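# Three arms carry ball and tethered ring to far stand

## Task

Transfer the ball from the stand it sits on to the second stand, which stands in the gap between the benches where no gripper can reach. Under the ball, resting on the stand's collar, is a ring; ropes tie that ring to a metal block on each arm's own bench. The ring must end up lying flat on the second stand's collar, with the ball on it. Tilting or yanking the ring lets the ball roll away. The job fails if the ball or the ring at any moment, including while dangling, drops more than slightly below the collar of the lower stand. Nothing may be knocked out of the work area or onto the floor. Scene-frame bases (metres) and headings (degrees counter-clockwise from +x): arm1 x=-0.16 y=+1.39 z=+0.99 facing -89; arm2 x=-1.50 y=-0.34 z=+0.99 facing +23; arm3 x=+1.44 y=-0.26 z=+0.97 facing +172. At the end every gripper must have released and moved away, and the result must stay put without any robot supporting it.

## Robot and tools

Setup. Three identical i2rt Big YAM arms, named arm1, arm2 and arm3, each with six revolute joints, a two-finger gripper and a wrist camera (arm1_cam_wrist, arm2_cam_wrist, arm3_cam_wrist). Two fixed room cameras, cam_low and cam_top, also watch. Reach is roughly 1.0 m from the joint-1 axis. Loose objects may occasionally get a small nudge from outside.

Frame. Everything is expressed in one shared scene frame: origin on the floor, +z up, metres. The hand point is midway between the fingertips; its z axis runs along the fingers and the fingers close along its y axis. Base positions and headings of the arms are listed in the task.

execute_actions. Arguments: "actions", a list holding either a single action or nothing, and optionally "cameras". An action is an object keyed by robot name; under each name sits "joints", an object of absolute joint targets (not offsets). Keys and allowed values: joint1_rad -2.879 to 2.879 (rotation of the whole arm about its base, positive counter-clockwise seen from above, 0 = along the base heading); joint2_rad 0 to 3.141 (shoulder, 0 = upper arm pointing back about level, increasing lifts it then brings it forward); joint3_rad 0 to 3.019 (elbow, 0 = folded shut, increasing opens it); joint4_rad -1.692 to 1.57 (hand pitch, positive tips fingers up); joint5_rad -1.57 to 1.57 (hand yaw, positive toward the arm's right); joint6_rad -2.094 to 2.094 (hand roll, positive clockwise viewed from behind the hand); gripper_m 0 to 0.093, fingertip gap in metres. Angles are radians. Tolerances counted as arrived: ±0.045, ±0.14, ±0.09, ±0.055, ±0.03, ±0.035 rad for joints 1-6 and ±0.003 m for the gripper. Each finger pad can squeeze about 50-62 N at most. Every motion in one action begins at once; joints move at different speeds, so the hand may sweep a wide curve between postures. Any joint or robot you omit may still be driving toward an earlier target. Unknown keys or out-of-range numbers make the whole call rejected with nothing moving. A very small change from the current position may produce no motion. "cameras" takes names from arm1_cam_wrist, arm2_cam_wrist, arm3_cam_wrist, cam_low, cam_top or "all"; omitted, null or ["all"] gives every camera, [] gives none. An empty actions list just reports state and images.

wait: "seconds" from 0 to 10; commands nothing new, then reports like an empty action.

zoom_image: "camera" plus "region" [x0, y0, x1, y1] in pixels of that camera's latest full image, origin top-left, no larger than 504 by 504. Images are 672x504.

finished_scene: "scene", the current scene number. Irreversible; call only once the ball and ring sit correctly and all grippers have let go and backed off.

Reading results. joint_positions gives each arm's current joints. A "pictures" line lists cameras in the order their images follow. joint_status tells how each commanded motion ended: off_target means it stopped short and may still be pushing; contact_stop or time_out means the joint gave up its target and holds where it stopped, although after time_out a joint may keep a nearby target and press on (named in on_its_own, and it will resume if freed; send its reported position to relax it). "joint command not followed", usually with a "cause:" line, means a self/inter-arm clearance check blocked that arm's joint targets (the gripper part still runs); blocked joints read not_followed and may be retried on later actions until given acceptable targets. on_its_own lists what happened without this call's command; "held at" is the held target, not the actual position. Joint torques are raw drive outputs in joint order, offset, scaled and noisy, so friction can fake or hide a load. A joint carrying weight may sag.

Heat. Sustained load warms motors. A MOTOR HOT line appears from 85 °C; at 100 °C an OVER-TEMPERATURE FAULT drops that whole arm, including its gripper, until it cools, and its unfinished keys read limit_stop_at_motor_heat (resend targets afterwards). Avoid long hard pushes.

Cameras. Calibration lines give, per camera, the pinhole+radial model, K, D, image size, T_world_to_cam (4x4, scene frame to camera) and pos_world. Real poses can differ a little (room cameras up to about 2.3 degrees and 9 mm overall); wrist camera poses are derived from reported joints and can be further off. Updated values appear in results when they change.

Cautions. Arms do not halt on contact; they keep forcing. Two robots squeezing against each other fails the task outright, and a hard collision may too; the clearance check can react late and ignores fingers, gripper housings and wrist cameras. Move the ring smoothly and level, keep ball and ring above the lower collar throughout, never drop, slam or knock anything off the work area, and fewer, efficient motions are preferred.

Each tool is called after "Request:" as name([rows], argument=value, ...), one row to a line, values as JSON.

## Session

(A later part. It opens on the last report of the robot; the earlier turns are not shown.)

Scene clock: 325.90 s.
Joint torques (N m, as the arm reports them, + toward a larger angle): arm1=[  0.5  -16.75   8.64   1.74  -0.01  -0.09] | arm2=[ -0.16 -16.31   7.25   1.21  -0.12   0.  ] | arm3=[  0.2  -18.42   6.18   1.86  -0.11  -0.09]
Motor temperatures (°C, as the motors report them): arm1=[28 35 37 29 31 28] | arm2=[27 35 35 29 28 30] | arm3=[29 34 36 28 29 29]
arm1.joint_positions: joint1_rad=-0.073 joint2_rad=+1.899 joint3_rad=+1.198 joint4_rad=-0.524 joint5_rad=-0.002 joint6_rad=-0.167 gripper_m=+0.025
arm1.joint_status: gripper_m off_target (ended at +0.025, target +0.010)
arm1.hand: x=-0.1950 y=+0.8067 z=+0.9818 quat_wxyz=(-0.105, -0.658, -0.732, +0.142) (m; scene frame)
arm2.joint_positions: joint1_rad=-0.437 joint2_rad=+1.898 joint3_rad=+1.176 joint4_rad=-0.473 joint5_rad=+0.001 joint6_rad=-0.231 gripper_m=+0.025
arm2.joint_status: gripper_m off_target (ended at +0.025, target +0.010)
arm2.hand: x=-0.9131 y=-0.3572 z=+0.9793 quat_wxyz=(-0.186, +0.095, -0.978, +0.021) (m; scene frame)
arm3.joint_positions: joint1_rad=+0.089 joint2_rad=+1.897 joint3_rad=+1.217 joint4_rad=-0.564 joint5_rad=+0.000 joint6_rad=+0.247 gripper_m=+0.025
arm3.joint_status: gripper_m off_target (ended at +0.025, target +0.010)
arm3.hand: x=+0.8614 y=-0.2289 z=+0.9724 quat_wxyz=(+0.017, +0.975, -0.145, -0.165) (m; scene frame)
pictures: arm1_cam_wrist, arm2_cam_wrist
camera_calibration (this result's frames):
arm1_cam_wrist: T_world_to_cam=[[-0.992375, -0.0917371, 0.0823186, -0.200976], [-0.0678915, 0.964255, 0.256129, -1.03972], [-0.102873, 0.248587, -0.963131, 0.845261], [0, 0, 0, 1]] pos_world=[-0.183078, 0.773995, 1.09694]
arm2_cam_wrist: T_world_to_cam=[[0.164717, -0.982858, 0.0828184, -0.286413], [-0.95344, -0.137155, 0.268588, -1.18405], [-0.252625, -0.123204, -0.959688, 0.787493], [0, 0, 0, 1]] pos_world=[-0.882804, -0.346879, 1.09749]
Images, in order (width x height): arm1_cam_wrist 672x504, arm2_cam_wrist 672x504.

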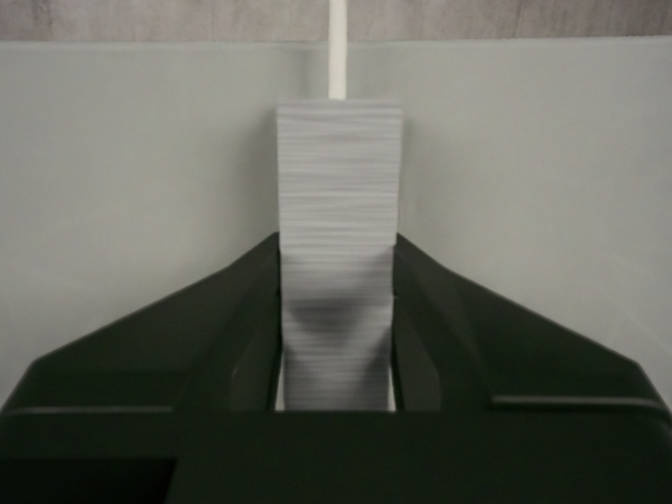

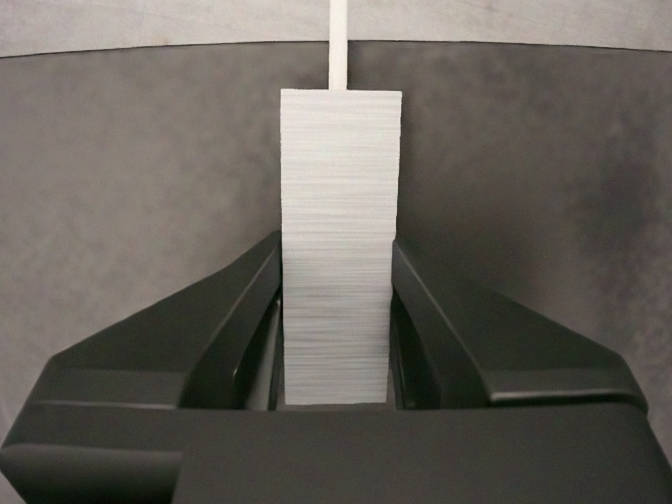

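Request:
execute_actions([
  {"arm1": {"joints": {"joint2_rad": 1.8}}, "arm2": {"joints": {"joint2_rad": 1.8}}, "arm3": {"joints": {"joint2_rad": 1.8}}},
], cameras=["cam_low"])

Scene clock: 446.93 s.
Joint torques (N m, as the arm reports them, + toward a larger angle): arm1=[  0.54 -18.67  10.11   1.85  -0.02  -0.09] | arm2=[ -0.28 -16.83   8.97   1.37  -0.11   0.  ] | arm3=[  0.33 -21.07   7.14   1.87  -0.09  -0.1 ]
Motor temperatures (°C, as the motors report them): arm1=[28 36 38 29 31 28] | arm2=[27 36 35 29 28 30] | arm3=[29 35 36 28 29 29]
arm1.joint_positions: joint1_rad=-0.073 joint2_rad=+1.822 joint3_rad=+1.188 joint4_rad=-0.524 joint5_rad=-0.002 joint6_rad=-0.167 gripper_m=+0.025
arm1.joint_status: all done
arm1.hand: x=-0.1947 y=+0.8025 z=+1.0213 quat_wxyz=(-0.126, -0.653, -0.728, +0.168) (m; scene frame)
arm2.joint_positions: joint1_rad=-0.437 joint2_rad=+1.793 joint3_rad=+1.163 joint4_rad=-0.473 joint5_rad=+0.001 joint6_rad=-0.231 gripper_m=+0.025
arm2.joint_status: all done
arm2.hand: x=-0.9069 y=-0.3579 z=+1.0332 quat_wxyz=(-0.230, +0.094, -0.968, +0.026) (m; scene frame)
arm3.joint_positions: joint1_rad=+0.089 joint2_rad=+1.830 joint3_rad=+1.209 joint4_rad=-0.564 joint5_rad=+0.000 joint6_rad=+0.247 gripper_m=+0.025
arm3.joint_status: all done
arm3.hand: x=+0.8573 y=-0.2286 z=+1.0074 quat_wxyz=(+0.020, +0.970, -0.145, -0.194) (m; scene frame)
pictures: cam_low
Images, in order (width x height): cam_low 672x504.

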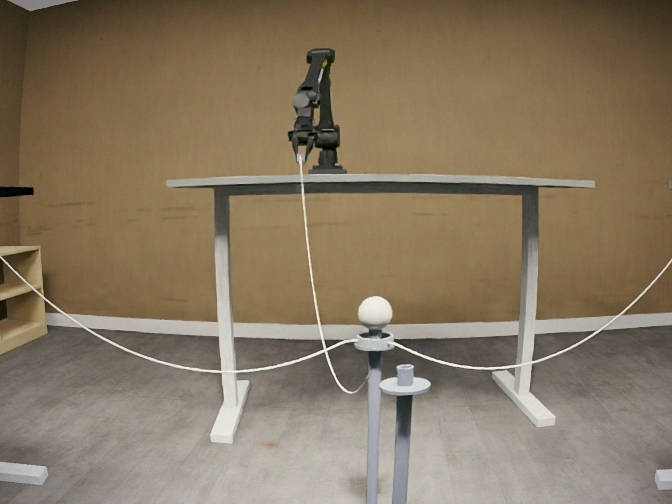

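Request:
execute_actions([
  {"arm1": {"joints": {"joint1_rad": 0.4, "joint2_rad": 1.6, "joint3_rad": 1.17, "joint4_rad": -0.7, "joint6_rad": 0.45}}, "arm2": {"joints": {"joint1_rad": -0.415, "joint2_rad": 1.725, "joint3_rad": 1.27, "joint4_rad": -0.725, "joint6_rad": -0.48}}, "arm3": {"joints": {"joint1_rad": 0.187, "joint2_rad": 1.77, "joint3_rad": 1.36, "joint4_rad": -0.78, "joint6_rad": 0.52}}},
], cameras=[])

Request:
execute_actions([
  {"arm1": {"joints": {"joint1_rad": 0.817, "joint2_rad": 1.435, "joint3_rad": 1.11, "joint4_rad": -0.855, "joint6_rad": 1.05}}},
])

Scene clock: 455.80 s.
Joint torques (N m, as the arm reports them, + toward a larger angle): arm1=[  0.02 -15.    11.62   0.81   0.04   0.13] | arm2=[  0.8  -16.74  12.1    0.49  -0.16  -0.01] | arm3=[ -0.64 -21.22  10.83   0.65  -0.06   0.09]
Motor temperatures (°C, as the motors report them): arm1=[28 36 39 29 31 28] | arm2=[27 36 36 29 28 30] | arm3=[29 35 37 28 29 29]
arm1.joint_positions: joint1_rad=+0.402 joint2_rad=+1.601 joint3_rad=+1.146 joint4_rad=-0.692 joint5_rad=-0.002 joint6_rad=+0.436 gripper_m=+0.025
arm1.joint_status: all done
arm1.hand: x=+0.0616 y=+0.8903 z=+1.1029 quat_wxyz=(-0.195, -0.698, -0.684, +0.081) (m; scene frame)
arm2.joint_positions: joint1_rad=-0.420 joint2_rad=+1.722 joint3_rad=+1.227 joint4_rad=-0.718 joint5_rad=+0.001 joint6_rad=-0.470 gripper_m=+0.025
arm2.joint_status: all done
arm2.hand: x=-0.9296 y=-0.3478 z=+1.0758 quat_wxyz=(-0.174, +0.220, -0.959, +0.039) (m; scene frame)
arm3.joint_positions: joint1_rad=+0.197 joint2_rad=+1.803 joint3_rad=+1.308 joint4_rad=-0.768 joint5_rad=-0.001 joint6_rad=+0.512 gripper_m=+0.025
arm3.joint_status: all done
arm3.hand: x=+0.8598 y=-0.2921 z=+1.0459 quat_wxyz=(+0.045, +0.963, -0.222, -0.150) (m; scene frame)
pictures: none
No camera images: the call's "cameras" was empty. Leave "cameras" out to get every camera's image.

Scene clock: 457.40 s.
Joint torques (N m, as the arm reports them, + toward a larger angle): arm1=[ -0.28 -13.38  12.06   0.63   0.08   0.13] | arm2=[  0.99 -16.64  11.99   0.5   -0.14   0.  ] | arm3=[ -0.95 -21.1   10.88   0.69  -0.08   0.07]
Motor temperatures (°C, as the motors report them): arm1=[28 36 39 29 31 28] | arm2=[27 36 36 29 28 30] | arm3=[29 35 37 28 29 29]
arm1.joint_positions: joint1_rad=+0.823 joint2_rad=+1.443 joint3_rad=+1.084 joint4_rad=-0.846 joint5_rad=-0.002 joint6_rad=+1.036 gripper_m=+0.025
arm1.joint_status: all done
arm1.hand: x=+0.2037 y=+1.0631 z=+1.1355 quat_wxyz=(-0.178, -0.762, -0.623, -0.020) (m; scene frame)
arm2.joint_positions: joint1_rad=-0.420 joint2_rad=+1.722 joint3_rad=+1.227 joint4_rad=-0.718 joint5_rad=+0.001 joint6_rad=-0.470 gripper_m=+0.025
arm2.joint_status: not commanded
arm2.hand: x=-0.9296 y=-0.3478 z=+1.0758 quat_wxyz=(-0.174, +0.220, -0.959, +0.039) (m; scene frame)
arm3.joint_positions: joint1_rad=+0.197 joint2_rad=+1.803 joint3_rad=+1.308 joint4_rad=-0.768 joint5_rad=-0.001 joint6_rad=+0.512 gripper_m=+0.025
arm3.joint_status: not commanded
arm3.hand: x=+0.8598 y=-0.2921 z=+1.0459 quat_wxyz=(+0.045, +0.963, -0.222, -0.150) (m; scene frame)
pictures: arm1_cam_wrist, arm2_cam_wrist, arm3_cam_wrist, cam_low, cam_top
camera_calibration (this result's frames):
arm1_cam_wrist: T_world_to_cam=[[-0.944883, 0.162824, -0.28405, 0.341257], [0.0447, 0.923602, 0.380737, -1.42049], [0.324342, 0.347055, -0.879974, 0.68437], [0, 0, 0, 1]] pos_world=[0.163974, 1.01889, 1.23999]
arm2_cam_wrist: T_world_to_cam=[[0.395326, -0.904759, 0.158522, -0.122326], [-0.890834, -0.335581, 0.306267, -1.27581], [-0.223901, -0.262292, -0.938654, 0.832845], [0, 0, 0, 1]] pos_world=[-0.901699, -0.320364, 1.19188]
arm3_cam_wrist: T_world_to_cam=[[0.411495, 0.902362, -0.12812, 0.0401496], [0.877287, -0.354048, 0.324065, -1.18854], [0.247063, -0.245749, -0.937319, 0.823908], [0, 0, 0, 1]] pos_world=[0.82261, -0.254555, 1.16257]
Images, in order (width x height): arm1_cam_wrist 672x504, arm2_cam_wrist 672x504, arm3_cam_wrist 672x504, cam_low 672x504, cam_top 672x504.

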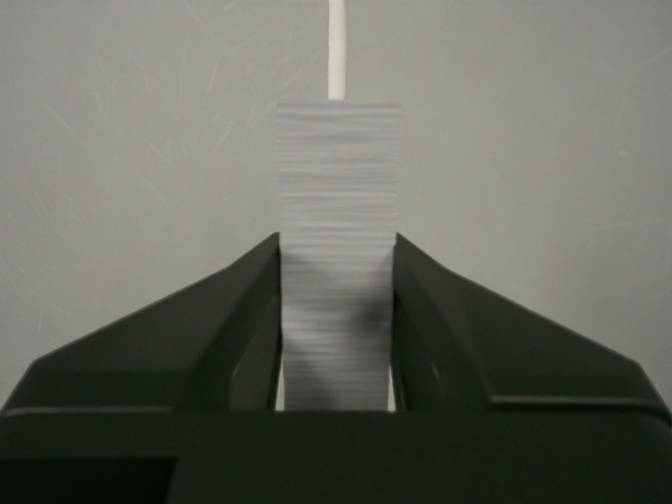

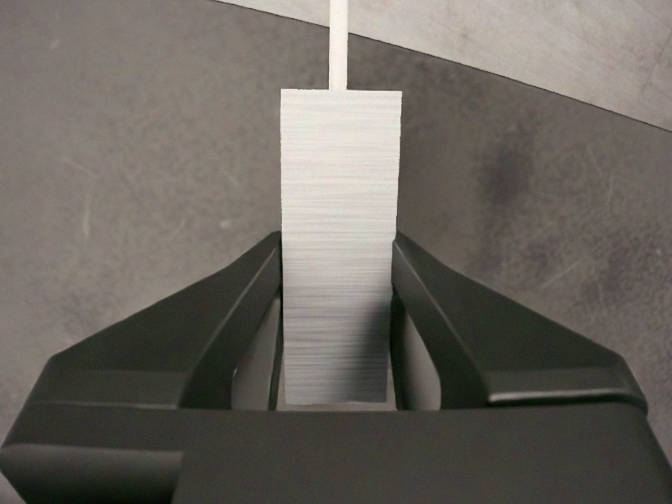

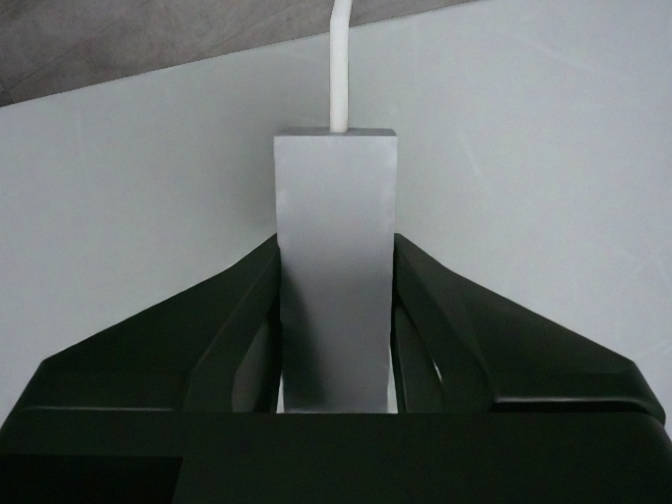

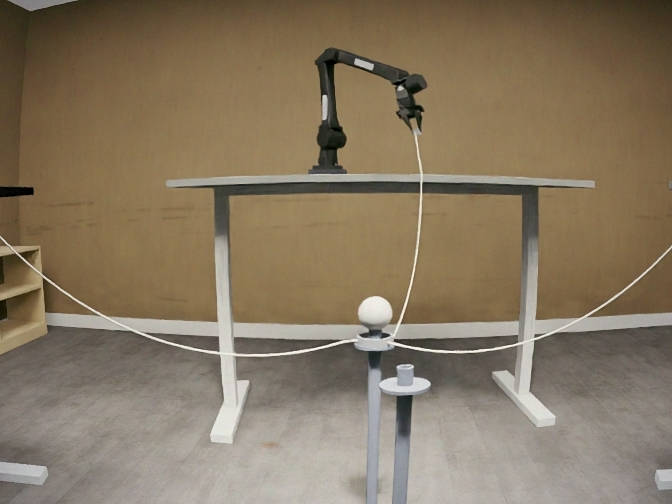

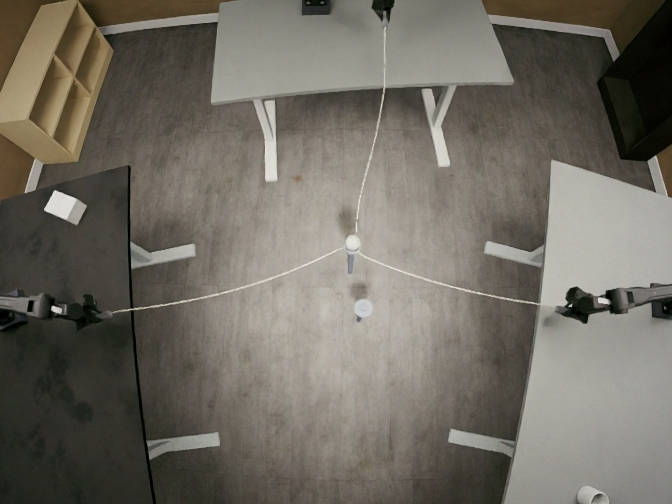

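Request:
execute_actions(actions=[], cameras=["cam_low", "cam_top"])

Request:
zoom_image(camera="cam_low", region=[320, 110, 480, 370])

Request:
zoom_image(camera="cam_top", region=[320, 215, 390, 275])

Scene clock: 474.47 s.
Joint torques (N m, as the arm reports them, + toward a larger angle): arm1=[ -0.31 -13.41  12.03   0.65   0.08   0.13] | arm2=[  0.88 -16.7   12.     0.5   -0.15   0.  ] | arm3=[ -0.49 -21.26  10.92   0.64  -0.08   0.09]
Motor temperatures (°C, as the motors report them): arm1=[28 36 40 29 31 28] | arm2=[27 36 38 29 28 30] | arm3=[29 36 40 28 29 29]
arm1.joint_positions: joint1_rad=+0.823 joint2_rad=+1.443 joint3_rad=+1.084 joint4_rad=-0.846 joint5_rad=-0.002 joint6_rad=+1.036 gripper_m=+0.025
arm1.joint_status: all done
arm1.hand: x=+0.2037 y=+1.0631 z=+1.1355 quat_wxyz=(-0.178, -0.762, -0.623, -0.020) (m; scene frame)
arm2.joint_positions: joint1_rad=-0.420 joint2_rad=+1.722 joint3_rad=+1.227 joint4_rad=-0.718 joint5_rad=+0.001 joint6_rad=-0.470 gripper_m=+0.025
arm2.joint_status: not commanded
arm2.hand: x=-0.9296 y=-0.3478 z=+1.0758 quat_wxyz=(-0.174, +0.220, -0.959, +0.039) (m; scene frame)
arm3.joint_positions: joint1_rad=+0.197 joint2_rad=+1.803 joint3_rad=+1.308 joint4_rad=-0.768 joint5_rad=-0.001 joint6_rad=+0.512 gripper_m=+0.025
arm3.joint_status: not commanded
arm3.hand: x=+0.8598 y=-0.2921 z=+1.0459 quat_wxyz=(+0.045, +0.963, -0.222, -0.150) (m; scene frame)
pictures: cam_low, cam_top
Images, in order (width x height): cam_low 672x504, cam_top 672x504.

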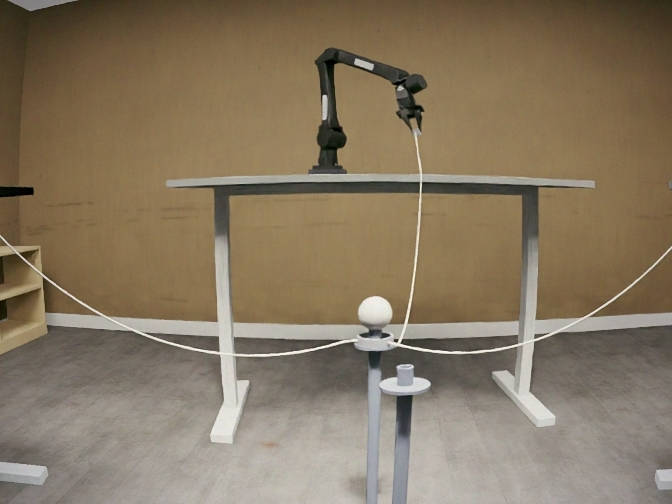

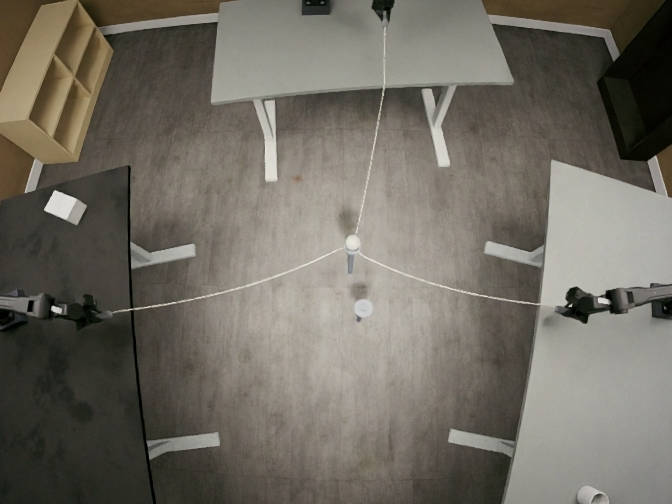

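Region (320, 110, 480, 370) of cam_low's 672x504 image, scaled by 1.938, with more detail than that image has; it fills the left 310 columns of this view, and the rest is white.

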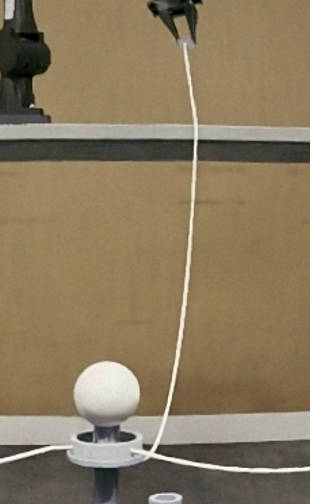

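Region (320, 215, 390, 275) of cam_top's 672x504 image, scaled by 7.200, with more detail than that image has; it fills the top 432 rows of this view, and the rest is white.

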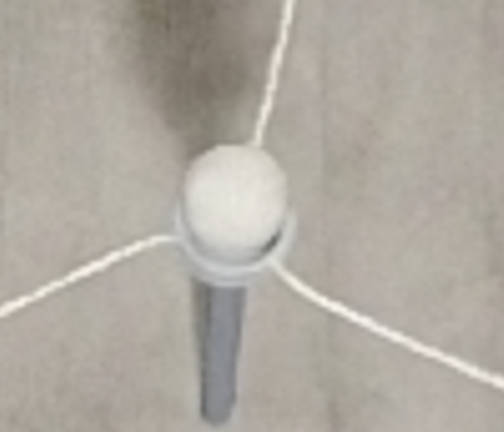

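Request:
zoom_image(camera="cam_low", region=[0, 200, 380, 400])

Request:
zoom_image(camera="cam_low", region=[372, 200, 672, 400])

Region (0, 200, 380, 400) of cam_low's 672x504 image, scaled by 1.326, with more detail than that image has; it fills the top 265 rows of this view, and the rest is white.

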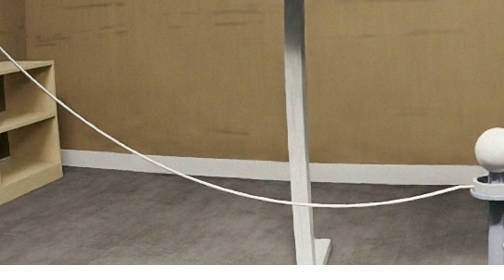

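Region (372, 200, 672, 400) of cam_low's 672x504 image, scaled by 1.680, with more detail than that image has.

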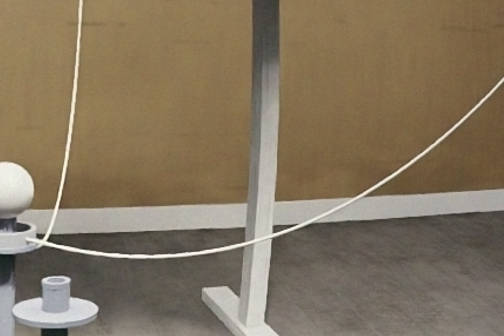

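Request:
execute_actions([
  {"arm1": {"joints": {"joint1_rad": 0.912, "joint2_rad": 1.283, "joint3_rad": 1.21, "joint4_rad": -1.078, "joint6_rad": 1.15}}, "arm2": {"joints": {"joint1_rad": -0.445, "joint2_rad": 1.638, "joint3_rad": 1.301, "joint4_rad": -0.83}}, "arm3": {"joints": {"joint2_rad": 1.724, "joint3_rad": 1.432, "joint4_rad": -0.875}}},
], cameras=["cam_low", "cam_top"])

Scene clock: 573.70 s.
Joint torques (N m, as the arm reports them, + toward a larger angle): arm1=[ -0.48 -10.74  14.64   0.67   0.03   0.12] | arm2=[  0.19 -15.66  12.66   0.57  -0.15   0.01] | arm3=[  0.09 -20.83  11.52   0.53  -0.02   0.05]
Motor temperatures (°C, as the motors report them): arm1=[28 35 43 29 31 28] | arm2=[27 37 41 29 28 30] | arm3=[29 37 43 28 29 29]
arm1.joint_positions: joint1_rad=+0.920 joint2_rad=+1.280 joint3_rad=+1.162 joint4_rad=-1.069 joint5_rad=+0.000 joint6_rad=+1.137 gripper_m=+0.025
arm1.joint_status: all done
arm1.hand: x=+0.2052 y=+1.1220 z=+1.2236 quat_wxyz=(-0.183, -0.762, -0.620, -0.039) (m; scene frame)
arm2.joint_positions: joint1_rad=-0.440 joint2_rad=+1.636 joint3_rad=+1.255 joint4_rad=-0.823 joint5_rad=+0.001 joint6_rad=-0.470 gripper_m=+0.025
arm2.joint_status: all done
arm2.hand: x=-0.9412 y=-0.3593 z=+1.1253 quat_wxyz=(-0.177, +0.210, -0.961, +0.042) (m; scene frame)
arm3.joint_positions: joint1_rad=+0.197 joint2_rad=+1.752 joint3_rad=+1.377 joint4_rad=-0.863 joint5_rad=-0.001 joint6_rad=+0.512 gripper_m=+0.025
arm3.joint_status: all done
arm3.hand: x=+0.8536 y=-0.2924 z=+1.0965 quat_wxyz=(+0.048, +0.961, -0.221, -0.161) (m; scene frame)
pictures: cam_low, cam_top
Images, in order (width x height): cam_low 672x504, cam_top 672x504.

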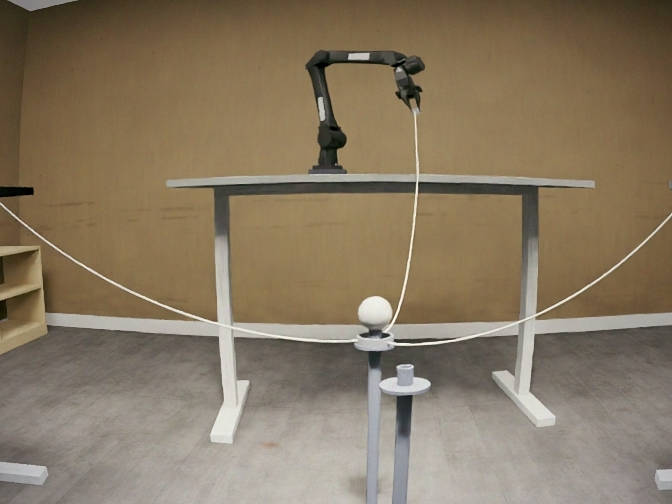

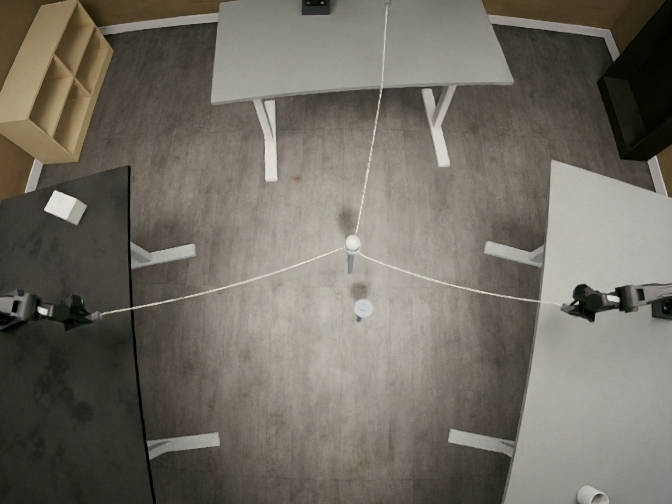

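Request:
execute_actions(actions=[], cameras=["cam_low", "cam_top"])

Request:
zoom_image(camera="cam_low", region=[330, 90, 470, 370])

Request:
zoom_image(camera="cam_low", region=[0, 180, 380, 380])

Request:
zoom_image(camera="cam_low", region=[372, 180, 672, 380])

Scene clock: 579.77 s.
Joint torques (N m, as the arm reports them, + toward a larger angle): arm1=[ -0.44 -10.76  14.65   0.67   0.03   0.12] | arm2=[ -0.1  -15.98  12.77   0.54  -0.14   0.01] | arm3=[ -0.6  -20.99  11.56   0.55  -0.06   0.05]
Motor temperatures (°C, as the motors report them): arm1=[28 35 44 29 31 28] | arm2=[27 37 41 29 28 30] | arm3=[29 37 43 28 29 29]
arm1.joint_positions: joint1_rad=+0.920 joint2_rad=+1.280 joint3_rad=+1.162 joint4_rad=-1.069 joint5_rad=+0.000 joint6_rad=+1.137 gripper_m=+0.025
arm1.joint_status: all done
arm1.hand: x=+0.2052 y=+1.1220 z=+1.2236 quat_wxyz=(-0.183, -0.762, -0.620, -0.039) (m; scene frame)
arm2.joint_positions: joint1_rad=-0.440 joint2_rad=+1.636 joint3_rad=+1.255 joint4_rad=-0.823 joint5_rad=+0.001 joint6_rad=-0.470 gripper_m=+0.025
arm2.joint_status: all done
arm2.hand: x=-0.9412 y=-0.3593 z=+1.1253 quat_wxyz=(-0.177, +0.210, -0.961, +0.042) (m; scene frame)
arm3.joint_positions: joint1_rad=+0.197 joint2_rad=+1.752 joint3_rad=+1.377 joint4_rad=-0.863 joint5_rad=-0.001 joint6_rad=+0.512 gripper_m=+0.025
arm3.joint_status: all done
arm3.hand: x=+0.8536 y=-0.2924 z=+1.0965 quat_wxyz=(+0.048, +0.961, -0.221, -0.161) (m; scene frame)
pictures: cam_low, cam_top
Images, in order (width x height): cam_low 672x504, cam_top 672x504.

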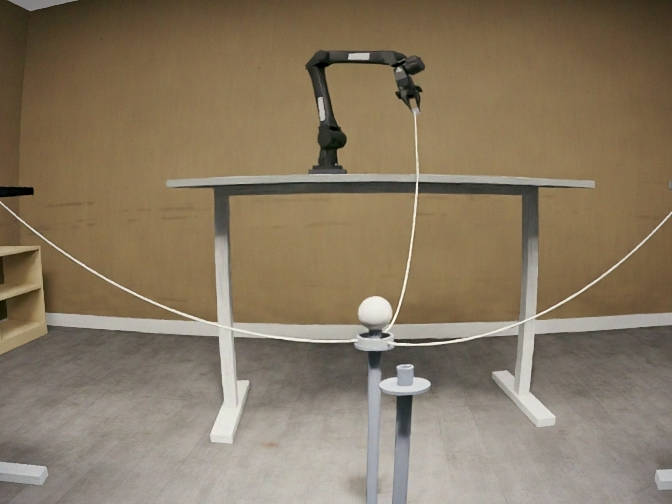

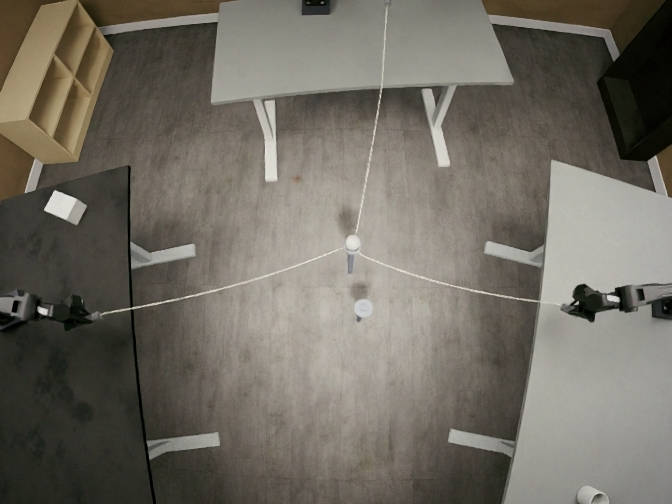

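Region (330, 90, 470, 370) of cam_low's 672x504 image, scaled by 1.800, with more detail than that image has.

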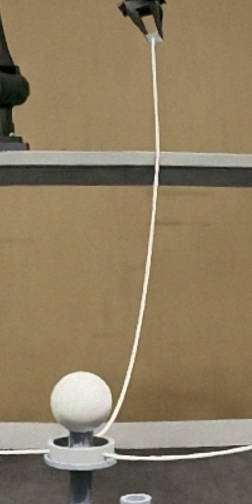

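Region (0, 180, 380, 380) of cam_low's 672x504 image, scaled by 1.326, with more detail than that image has; it fills the top 265 rows of this view, and the rest is white.

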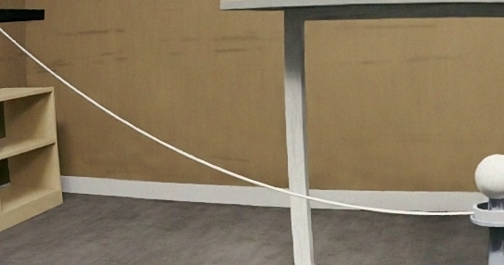

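Region (372, 180, 672, 380) of cam_low's 672x504 image, scaled by 1.680, with more detail than that image has.

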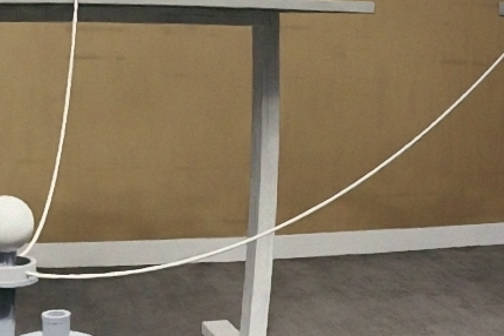

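Request:
execute_actions([
  {"arm1": {"joints": {"joint1_rad": 0.962, "joint2_rad": 1.238, "joint4_rad": -1.104, "joint6_rad": 1.2}}, "arm2": {"joints": {"joint1_rad": -0.456, "joint2_rad": 1.613, "joint4_rad": -0.882}}, "arm3": {"joints": {"joint1_rad": 0.212, "joint2_rad": 1.695, "joint4_rad": -0.933}}},
], cameras=[])

Scene clock: 660.10 s.
Joint torques (N m, as the arm reports them, + toward a larger angle): arm1=[  0.35 -12.67  14.63   0.61   0.02   0.12] | arm2=[ -0.63 -17.32  12.68   0.45  -0.16   0.02] | arm3=[  1.07 -21.98  11.5    0.47  -0.02   0.05]
Motor temperatures (°C, as the motors report them): arm1=[28 35 48 29 31 28] | arm2=[27 37 43 29 28 30] | arm3=[29 37 46 28 29 29]
arm1.joint_positions: joint1_rad=+0.961 joint2_rad=+1.264 joint3_rad=+1.162 joint4_rad=-1.095 joint5_rad=+0.000 joint6_rad=+1.186 gripper_m=+0.025
arm1.joint_status: all done
arm1.hand: x=+0.2096 y=+1.1415 z=+1.2281 quat_wxyz=(-0.177, -0.765, -0.617, -0.046) (m; scene frame)
arm2.joint_positions: joint1_rad=-0.447 joint2_rad=+1.630 joint3_rad=+1.255 joint4_rad=-0.874 joint5_rad=+0.001 joint6_rad=-0.470 gripper_m=+0.025
arm2.joint_status: all done
arm2.hand: x=-0.9531 y=-0.3628 z=+1.1241 quat_wxyz=(-0.156, +0.207, -0.965, +0.037) (m; scene frame)
arm3.joint_positions: joint1_rad=+0.200 joint2_rad=+1.738 joint3_rad=+1.377 joint4_rad=-0.920 joint5_rad=-0.001 joint6_rad=+0.512 gripper_m=+0.025
arm3.joint_status: all done
arm3.hand: x=+0.8668 y=-0.2934 z=+1.0999 quat_wxyz=(+0.042, +0.964, -0.221, -0.141) (m; scene frame)
pictures: none
No camera images: the call's "cameras" was empty. Leave "cameras" out to get every camera's image.

Request:
execute_actions(actions=[], cameras=["cam_low", "cam_top"])

Request:
zoom_image(camera="cam_low", region=[330, 90, 470, 370])

Request:
zoom_image(camera="cam_low", region=[325, 285, 425, 365])

Scene clock: 664.20 s.
Joint torques (N m, as the arm reports them, + toward a larger angle): arm1=[  0.31 -12.71  14.66   0.64   0.03   0.12] | arm2=[ -0.17 -17.51  12.68   0.41  -0.15   0.02] | arm3=[  0.87 -21.56  11.58   0.5   -0.08   0.09]
Motor temperatures (°C, as the motors report them): arm1=[28 35 48 29 31 28] | arm2=[27 37 43 29 28 30] | arm3=[29 37 46 28 29 29]
arm1.joint_positions: joint1_rad=+0.961 joint2_rad=+1.264 joint3_rad=+1.162 joint4_rad=-1.095 joint5_rad=+0.000 joint6_rad=+1.187 gripper_m=+0.025
arm1.joint_status: all done
arm1.hand: x=+0.2096 y=+1.1415 z=+1.2281 quat_wxyz=(-0.177, -0.765, -0.617, -0.046) (m; scene frame)
arm2.joint_positions: joint1_rad=-0.447 joint2_rad=+1.630 joint3_rad=+1.255 joint4_rad=-0.874 joint5_rad=+0.001 joint6_rad=-0.470 gripper_m=+0.025
arm2.joint_status: all done
arm2.hand: x=-0.9531 y=-0.3628 z=+1.1241 quat_wxyz=(-0.156, +0.207, -0.965, +0.037) (m; scene frame)
arm3.joint_positions: joint1_rad=+0.200 joint2_rad=+1.738 joint3_rad=+1.377 joint4_rad=-0.920 joint5_rad=-0.001 joint6_rad=+0.512 gripper_m=+0.025
arm3.joint_status: all done
arm3.hand: x=+0.8668 y=-0.2934 z=+1.0999 quat_wxyz=(+0.042, +0.964, -0.221, -0.141) (m; scene frame)
pictures: cam_low, cam_top
Images, in order (width x height): cam_low 672x504, cam_top 672x504.

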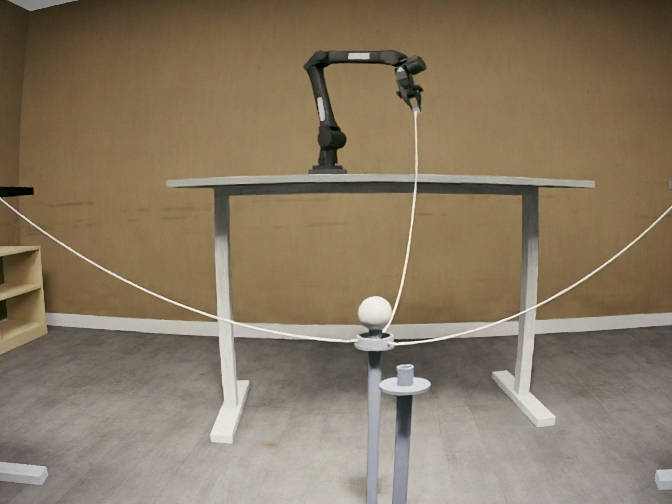

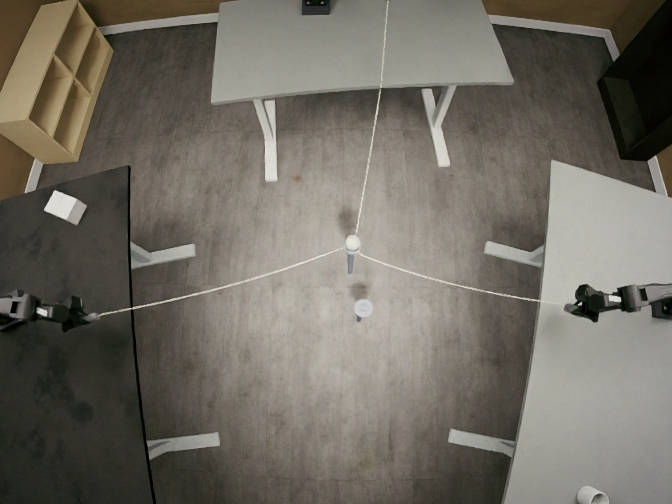

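Region (330, 90, 470, 370) of cam_low's 672x504 image, scaled by 1.800, with more detail than that image has.

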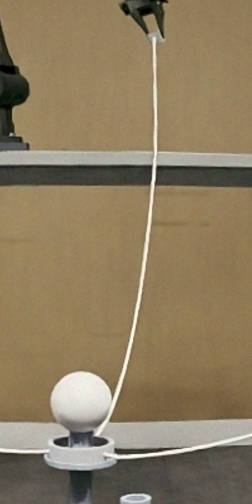

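Region (325, 285, 425, 365) of cam_low's 672x504 image, scaled by 5.040, with more detail than that image has; it fills the top 403 rows of this view, and the rest is white.

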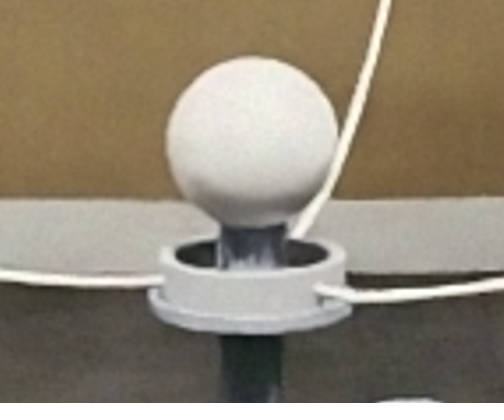

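Request:
execute_actions([
  {"arm1": {"joints": {"joint2_rad": 1.178}}, "arm2": {"joints": {"joint2_rad": 1.571}}, "arm3": {"joints": {"joint2_rad": 1.67, "joint4_rad": -0.968}}},
], cameras=[])

Scene clock: 702.43 s.
Joint torques (N m, as the arm reports them, + toward a larger angle): arm1=[  0.4  -11.12  14.86   0.81   0.02   0.11] | arm2=[ -0.17 -16.1   12.91   0.46  -0.14   0.01] | arm3=[  0.97 -21.26  11.48   0.56  -0.05   0.04]
Motor temperatures (°C, as the motors report them): arm1=[28 35 49 29 31 28] | arm2=[27 38 44 29 28 30] | arm3=[29 37 47 28 29 29]
arm1.joint_positions: joint1_rad=+0.961 joint2_rad=+1.189 joint3_rad=+1.162 joint4_rad=-1.096 joint5_rad=+0.000 joint6_rad=+1.187 gripper_m=+0.025
arm1.joint_status: all done
arm1.hand: x=+0.2018 y=+1.1474 z=+1.2593 quat_wxyz=(-0.211, -0.759, -0.613, -0.057) (m; scene frame)
arm2.joint_positions: joint1_rad=-0.447 joint2_rad=+1.575 joint3_rad=+1.255 joint4_rad=-0.875 joint5_rad=+0.001 joint6_rad=-0.470 gripper_m=+0.025
arm2.joint_status: all done
arm2.hand: x=-0.9542 y=-0.3630 z=+1.1529 quat_wxyz=(-0.182, +0.206, -0.960, +0.043) (m; scene frame)
arm3.joint_positions: joint1_rad=+0.200 joint2_rad=+1.708 joint3_rad=+1.377 joint4_rad=-0.955 joint5_rad=-0.001 joint6_rad=+0.512 gripper_m=+0.025
arm3.joint_status: all done
arm3.hand: x=+0.8751 y=-0.2929 z=+1.1143 quat_wxyz=(+0.042, +0.965, -0.221, -0.138) (m; scene frame)
pictures: none
No camera images: the call's "cameras" was empty. Leave "cameras" out to get every camera's image.

Request:
execute_actions(actions=[], cameras=["cam_low", "cam_top"])

Request:
zoom_image(camera="cam_low", region=[330, 90, 470, 370])

Request:
zoom_image(camera="cam_low", region=[325, 285, 425, 365])

Request:
zoom_image(camera="cam_top", region=[320, 215, 390, 275])

Scene clock: 708.93 s.
Joint torques (N m, as the arm reports them, + toward a larger angle): arm1=[  0.38 -10.54  14.88   0.75   0.02   0.12] | arm2=[ -0.22 -15.55  12.85   0.51  -0.15   0.  ] | arm3=[  0.96 -20.93  11.6    0.6   -0.05   0.06]
Motor temperatures (°C, as the motors report them): arm1=[28 35 49 29 31 28] | arm2=[27 38 44 29 28 30] | arm3=[29 37 47 28 29 29]
arm1.joint_positions: joint1_rad=+0.961 joint2_rad=+1.189 joint3_rad=+1.162 joint4_rad=-1.096 joint5_rad=+0.000 joint6_rad=+1.187 gripper_m=+0.025
arm1.joint_status: all done
arm1.hand: x=+0.2018 y=+1.1474 z=+1.2593 quat_wxyz=(-0.211, -0.759, -0.613, -0.057) (m; scene frame)
arm2.joint_positions: joint1_rad=-0.447 joint2_rad=+1.575 joint3_rad=+1.255 joint4_rad=-0.875 joint5_rad=+0.001 joint6_rad=-0.470 gripper_m=+0.025
arm2.joint_status: all done
arm2.hand: x=-0.9542 y=-0.3630 z=+1.1529 quat_wxyz=(-0.182, +0.206, -0.960, +0.043) (m; scene frame)
arm3.joint_positions: joint1_rad=+0.200 joint2_rad=+1.708 joint3_rad=+1.377 joint4_rad=-0.955 joint5_rad=-0.001 joint6_rad=+0.512 gripper_m=+0.025
arm3.joint_status: all done
arm3.hand: x=+0.8751 y=-0.2929 z=+1.1143 quat_wxyz=(+0.042, +0.965, -0.221, -0.138) (m; scene frame)
pictures: cam_low, cam_top
Images, in order (width x height): cam_low 672x504, cam_top 672x504.

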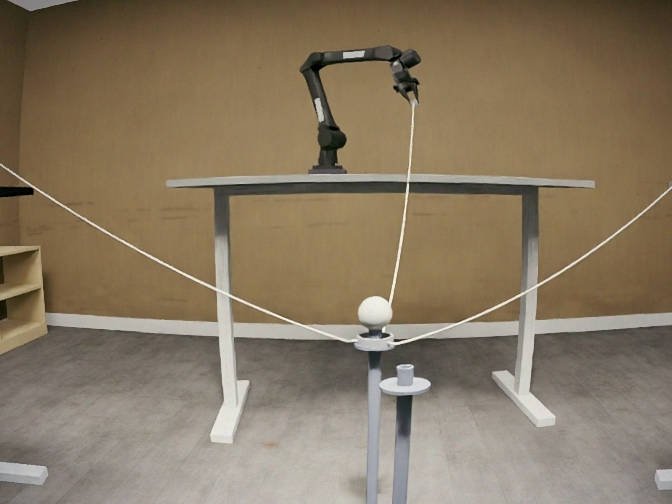

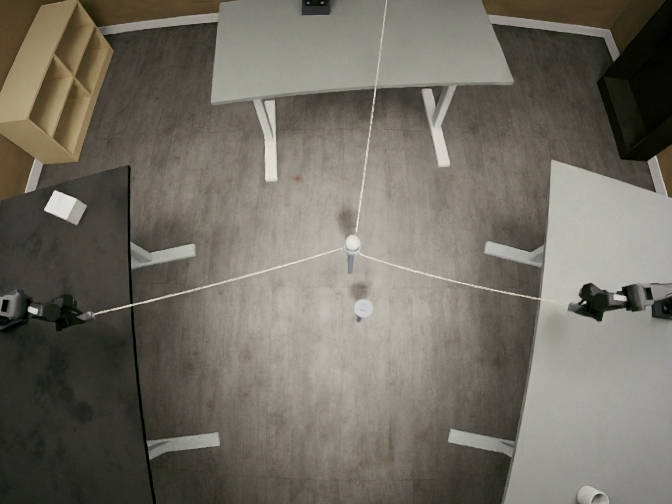

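Region (330, 90, 470, 370) of cam_low's 672x504 image, scaled by 1.800, with more detail than that image has.

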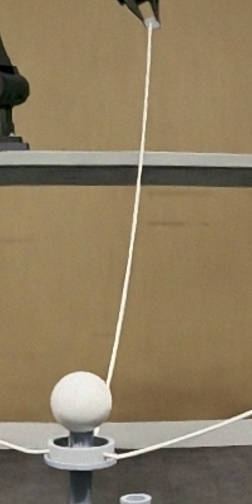

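Region (325, 285, 425, 365) of cam_low's 672x504 image, scaled by 5.040, with more detail than that image has; it fills the top 403 rows of this view, and the rest is white.

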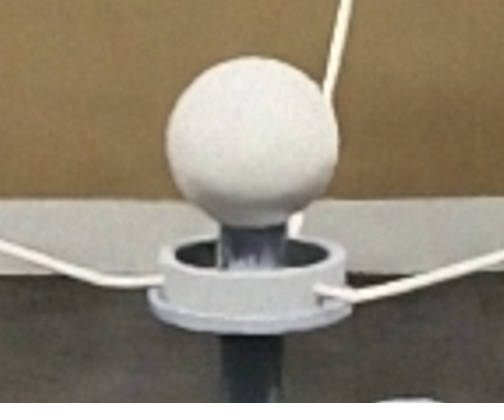

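Region (320, 215, 390, 275) of cam_top's 672x504 image, scaled by 7.200, with more detail than that image has; it fills the top 432 rows of this view, and the rest is white.

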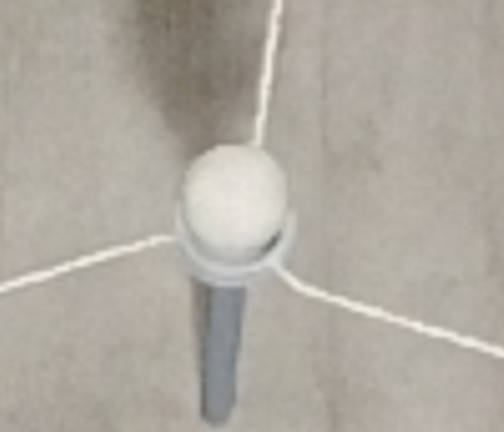

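Request:
execute_actions([
  {"arm1": {"joints": {"joint3_rad": 1.268, "joint4_rad": -1.165}}, "arm2": {"joints": {"joint3_rad": 1.3445, "joint4_rad": -0.948}}, "arm3": {"joints": {"joint3_rad": 1.48, "joint4_rad": -1.071}}},
], cameras=["cam_low", "cam_top"])

Request:
zoom_image(camera="cam_low", region=[325, 285, 425, 365])

Request:
zoom_image(camera="cam_top", region=[320, 215, 390, 275])

Scene clock: 760.17 s.
Joint torques (N m, as the arm reports them, + toward a larger angle): arm1=[  0.37 -10.61  16.82   0.73   0.01   0.11] | arm2=[ -0.35 -15.18  13.75   0.28  -0.14   0.01] | arm3=[  1.25 -20.47  11.93   0.43  -0.05   0.05]
Motor temperatures (°C, as the motors report them): arm1=[28 34 51 29 31 28] | arm2=[27 38 45 29 28 30] | arm3=[29 38 48 28 29 29]
arm1.joint_positions: joint1_rad=+0.961 joint2_rad=+1.189 joint3_rad=+1.198 joint4_rad=-1.156 joint5_rad=+0.000 joint6_rad=+1.188 gripper_m=+0.025
arm1.joint_status: all done
arm1.hand: x=+0.1976 y=+1.1504 z=+1.2705 quat_wxyz=(-0.200, -0.762, -0.614, -0.053) (m; scene frame)
arm2.joint_positions: joint1_rad=-0.447 joint2_rad=+1.575 joint3_rad=+1.288 joint4_rad=-0.938 joint5_rad=+0.001 joint6_rad=-0.470 gripper_m=+0.025
arm2.joint_status: all done
arm2.hand: x=-0.9571 y=-0.3630 z=+1.1626 quat_wxyz=(-0.168, +0.207, -0.963, +0.040) (m; scene frame)
arm3.joint_positions: joint1_rad=+0.200 joint2_rad=+1.708 joint3_rad=+1.419 joint4_rad=-1.056 joint5_rad=-0.001 joint6_rad=+0.512 gripper_m=+0.025
arm3.joint_status: all done
arm3.hand: x=+0.8841 y=-0.2923 z=+1.1260 quat_wxyz=(+0.033, +0.968, -0.221, -0.111) (m; scene frame)
pictures: cam_low, cam_top
Images, in order (width x height): cam_low 672x504, cam_top 672x504.

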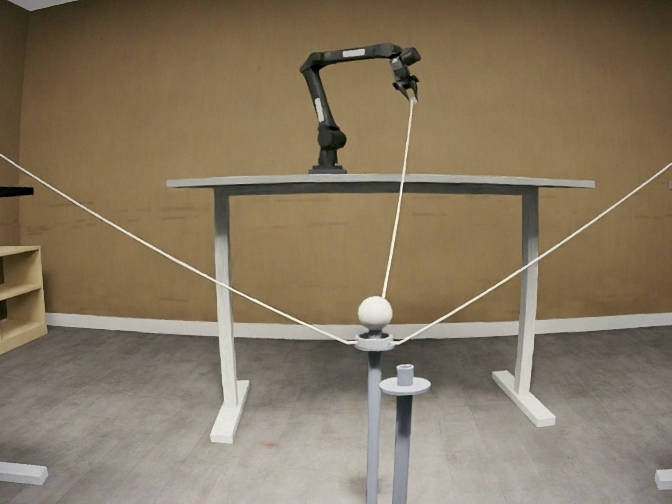

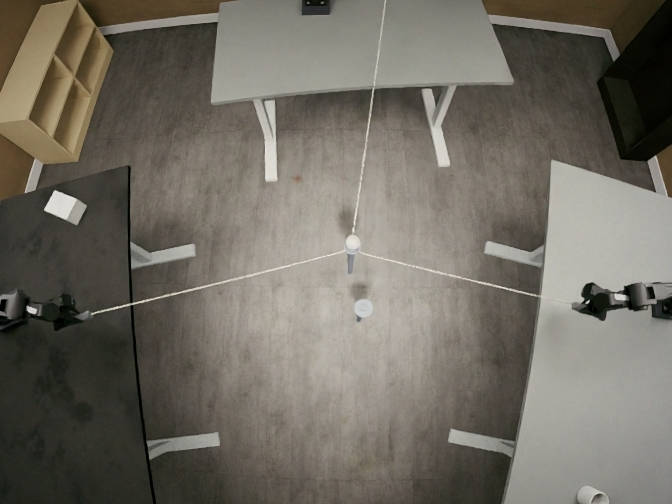

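Region (325, 285, 425, 365) of cam_low's 672x504 image, scaled by 5.040, with more detail than that image has; it fills the top 403 rows of this view, and the rest is white.

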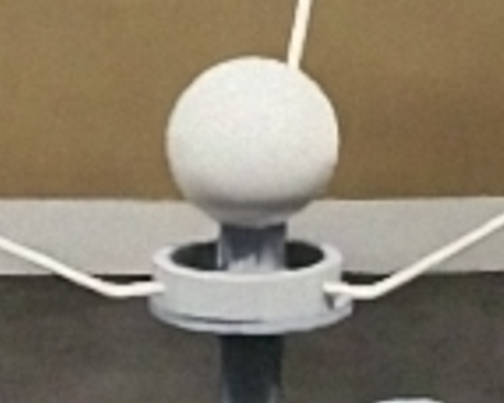

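Region (320, 215, 390, 275) of cam_top's 672x504 image, scaled by 7.200, with more detail than that image has; it fills the top 432 rows of this view, and the rest is white.

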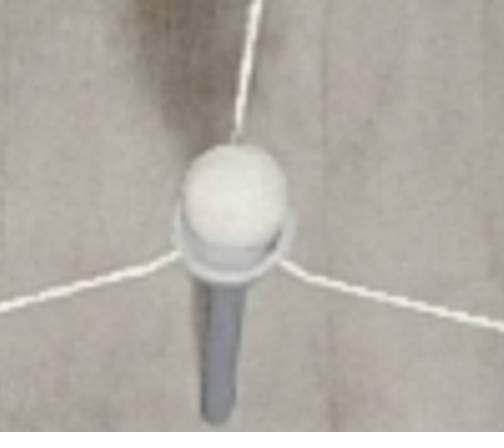

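Request:
execute_actions([
  {"arm1": {"joints": {"joint3_rad": 1.326, "joint4_rad": -1.215}}, "arm2": {"joints": {"joint3_rad": 1.3945, "joint4_rad": -1.02}}, "arm3": {"joints": {"joint3_rad": 1.527, "joint4_rad": -1.15}}},
], cameras=["cam_low", "cam_top"])

Request:
zoom_image(camera="cam_low", region=[325, 285, 425, 365])

Request:
zoom_image(camera="cam_top", region=[320, 215, 390, 275])

Scene clock: 778.30 s.
Joint torques (N m, as the arm reports them, + toward a larger angle): arm1=[  0.39 -10.47  16.54   0.74   0.01   0.1 ] | arm2=[ -0.34 -15.81  13.49   0.31  -0.13   0.02] | arm3=[  1.36 -21.15  12.05   0.42  -0.08   0.06]
Motor temperatures (°C, as the motors report them): arm1=[28 34 53 29 31 28] | arm2=[27 38 46 29 28 30] | arm3=[29 38 49 28 29 29]
arm1.joint_positions: joint1_rad=+0.961 joint2_rad=+1.189 joint3_rad=+1.258 joint4_rad=-1.207 joint5_rad=+0.000 joint6_rad=+1.188 gripper_m=+0.025
arm1.joint_status: all done
arm1.hand: x=+0.1991 y=+1.1498 z=+1.2947 quat_wxyz=(-0.205, -0.761, -0.613, -0.055) (m; scene frame)
arm2.joint_positions: joint1_rad=-0.447 joint2_rad=+1.575 joint3_rad=+1.342 joint4_rad=-1.009 joint5_rad=+0.001 joint6_rad=-0.470 gripper_m=+0.025
arm2.joint_status: all done
arm2.hand: x=-0.9560 y=-0.3632 z=+1.1809 quat_wxyz=(-0.159, +0.208, -0.964, +0.038) (m; scene frame)
arm3.joint_positions: joint1_rad=+0.200 joint2_rad=+1.708 joint3_rad=+1.467 joint4_rad=-1.134 joint5_rad=-0.001 joint6_rad=+0.513 gripper_m=+0.025
arm3.joint_status: all done
arm3.hand: x=+0.8868 y=-0.2922 z=+1.1420 quat_wxyz=(+0.029, +0.970, -0.222, -0.096) (m; scene frame)
pictures: cam_low, cam_top
Images, in order (width x height): cam_low 672x504, cam_top 672x504.

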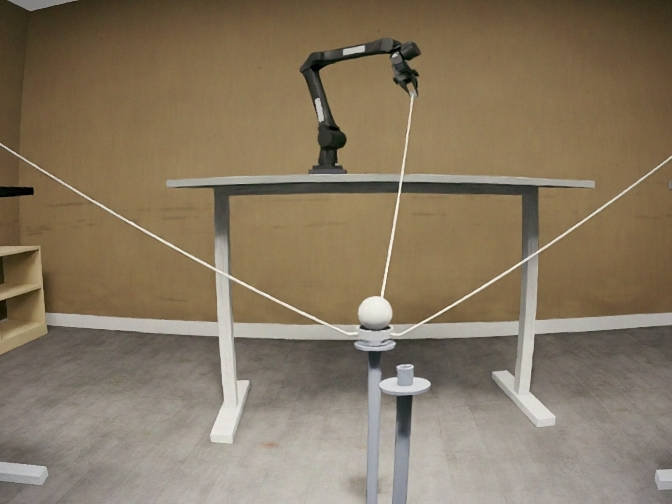

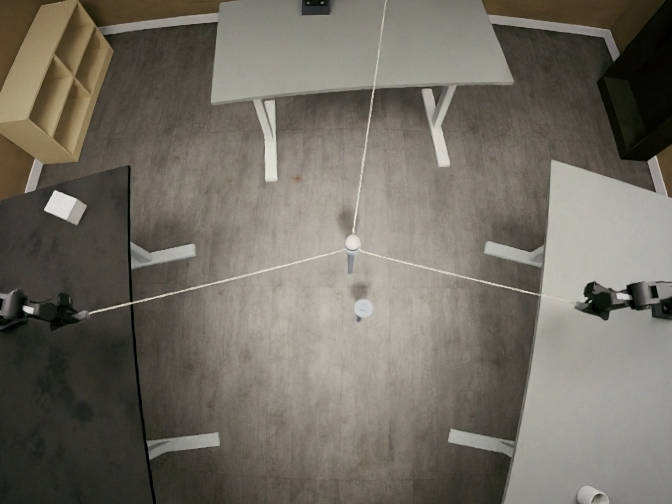

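Region (325, 285, 425, 365) of cam_low's 672x504 image, scaled by 5.040, with more detail than that image has; it fills the top 403 rows of this view, and the rest is white.

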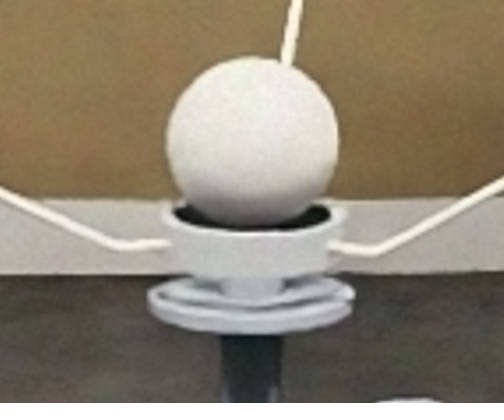

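Region (320, 215, 390, 275) of cam_top's 672x504 image, scaled by 7.200, with more detail than that image has; it fills the top 432 rows of this view, and the rest is white.

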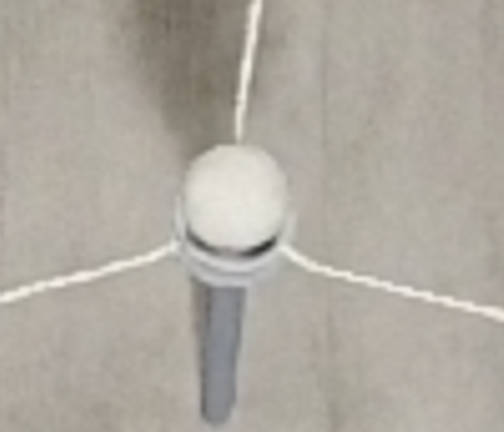

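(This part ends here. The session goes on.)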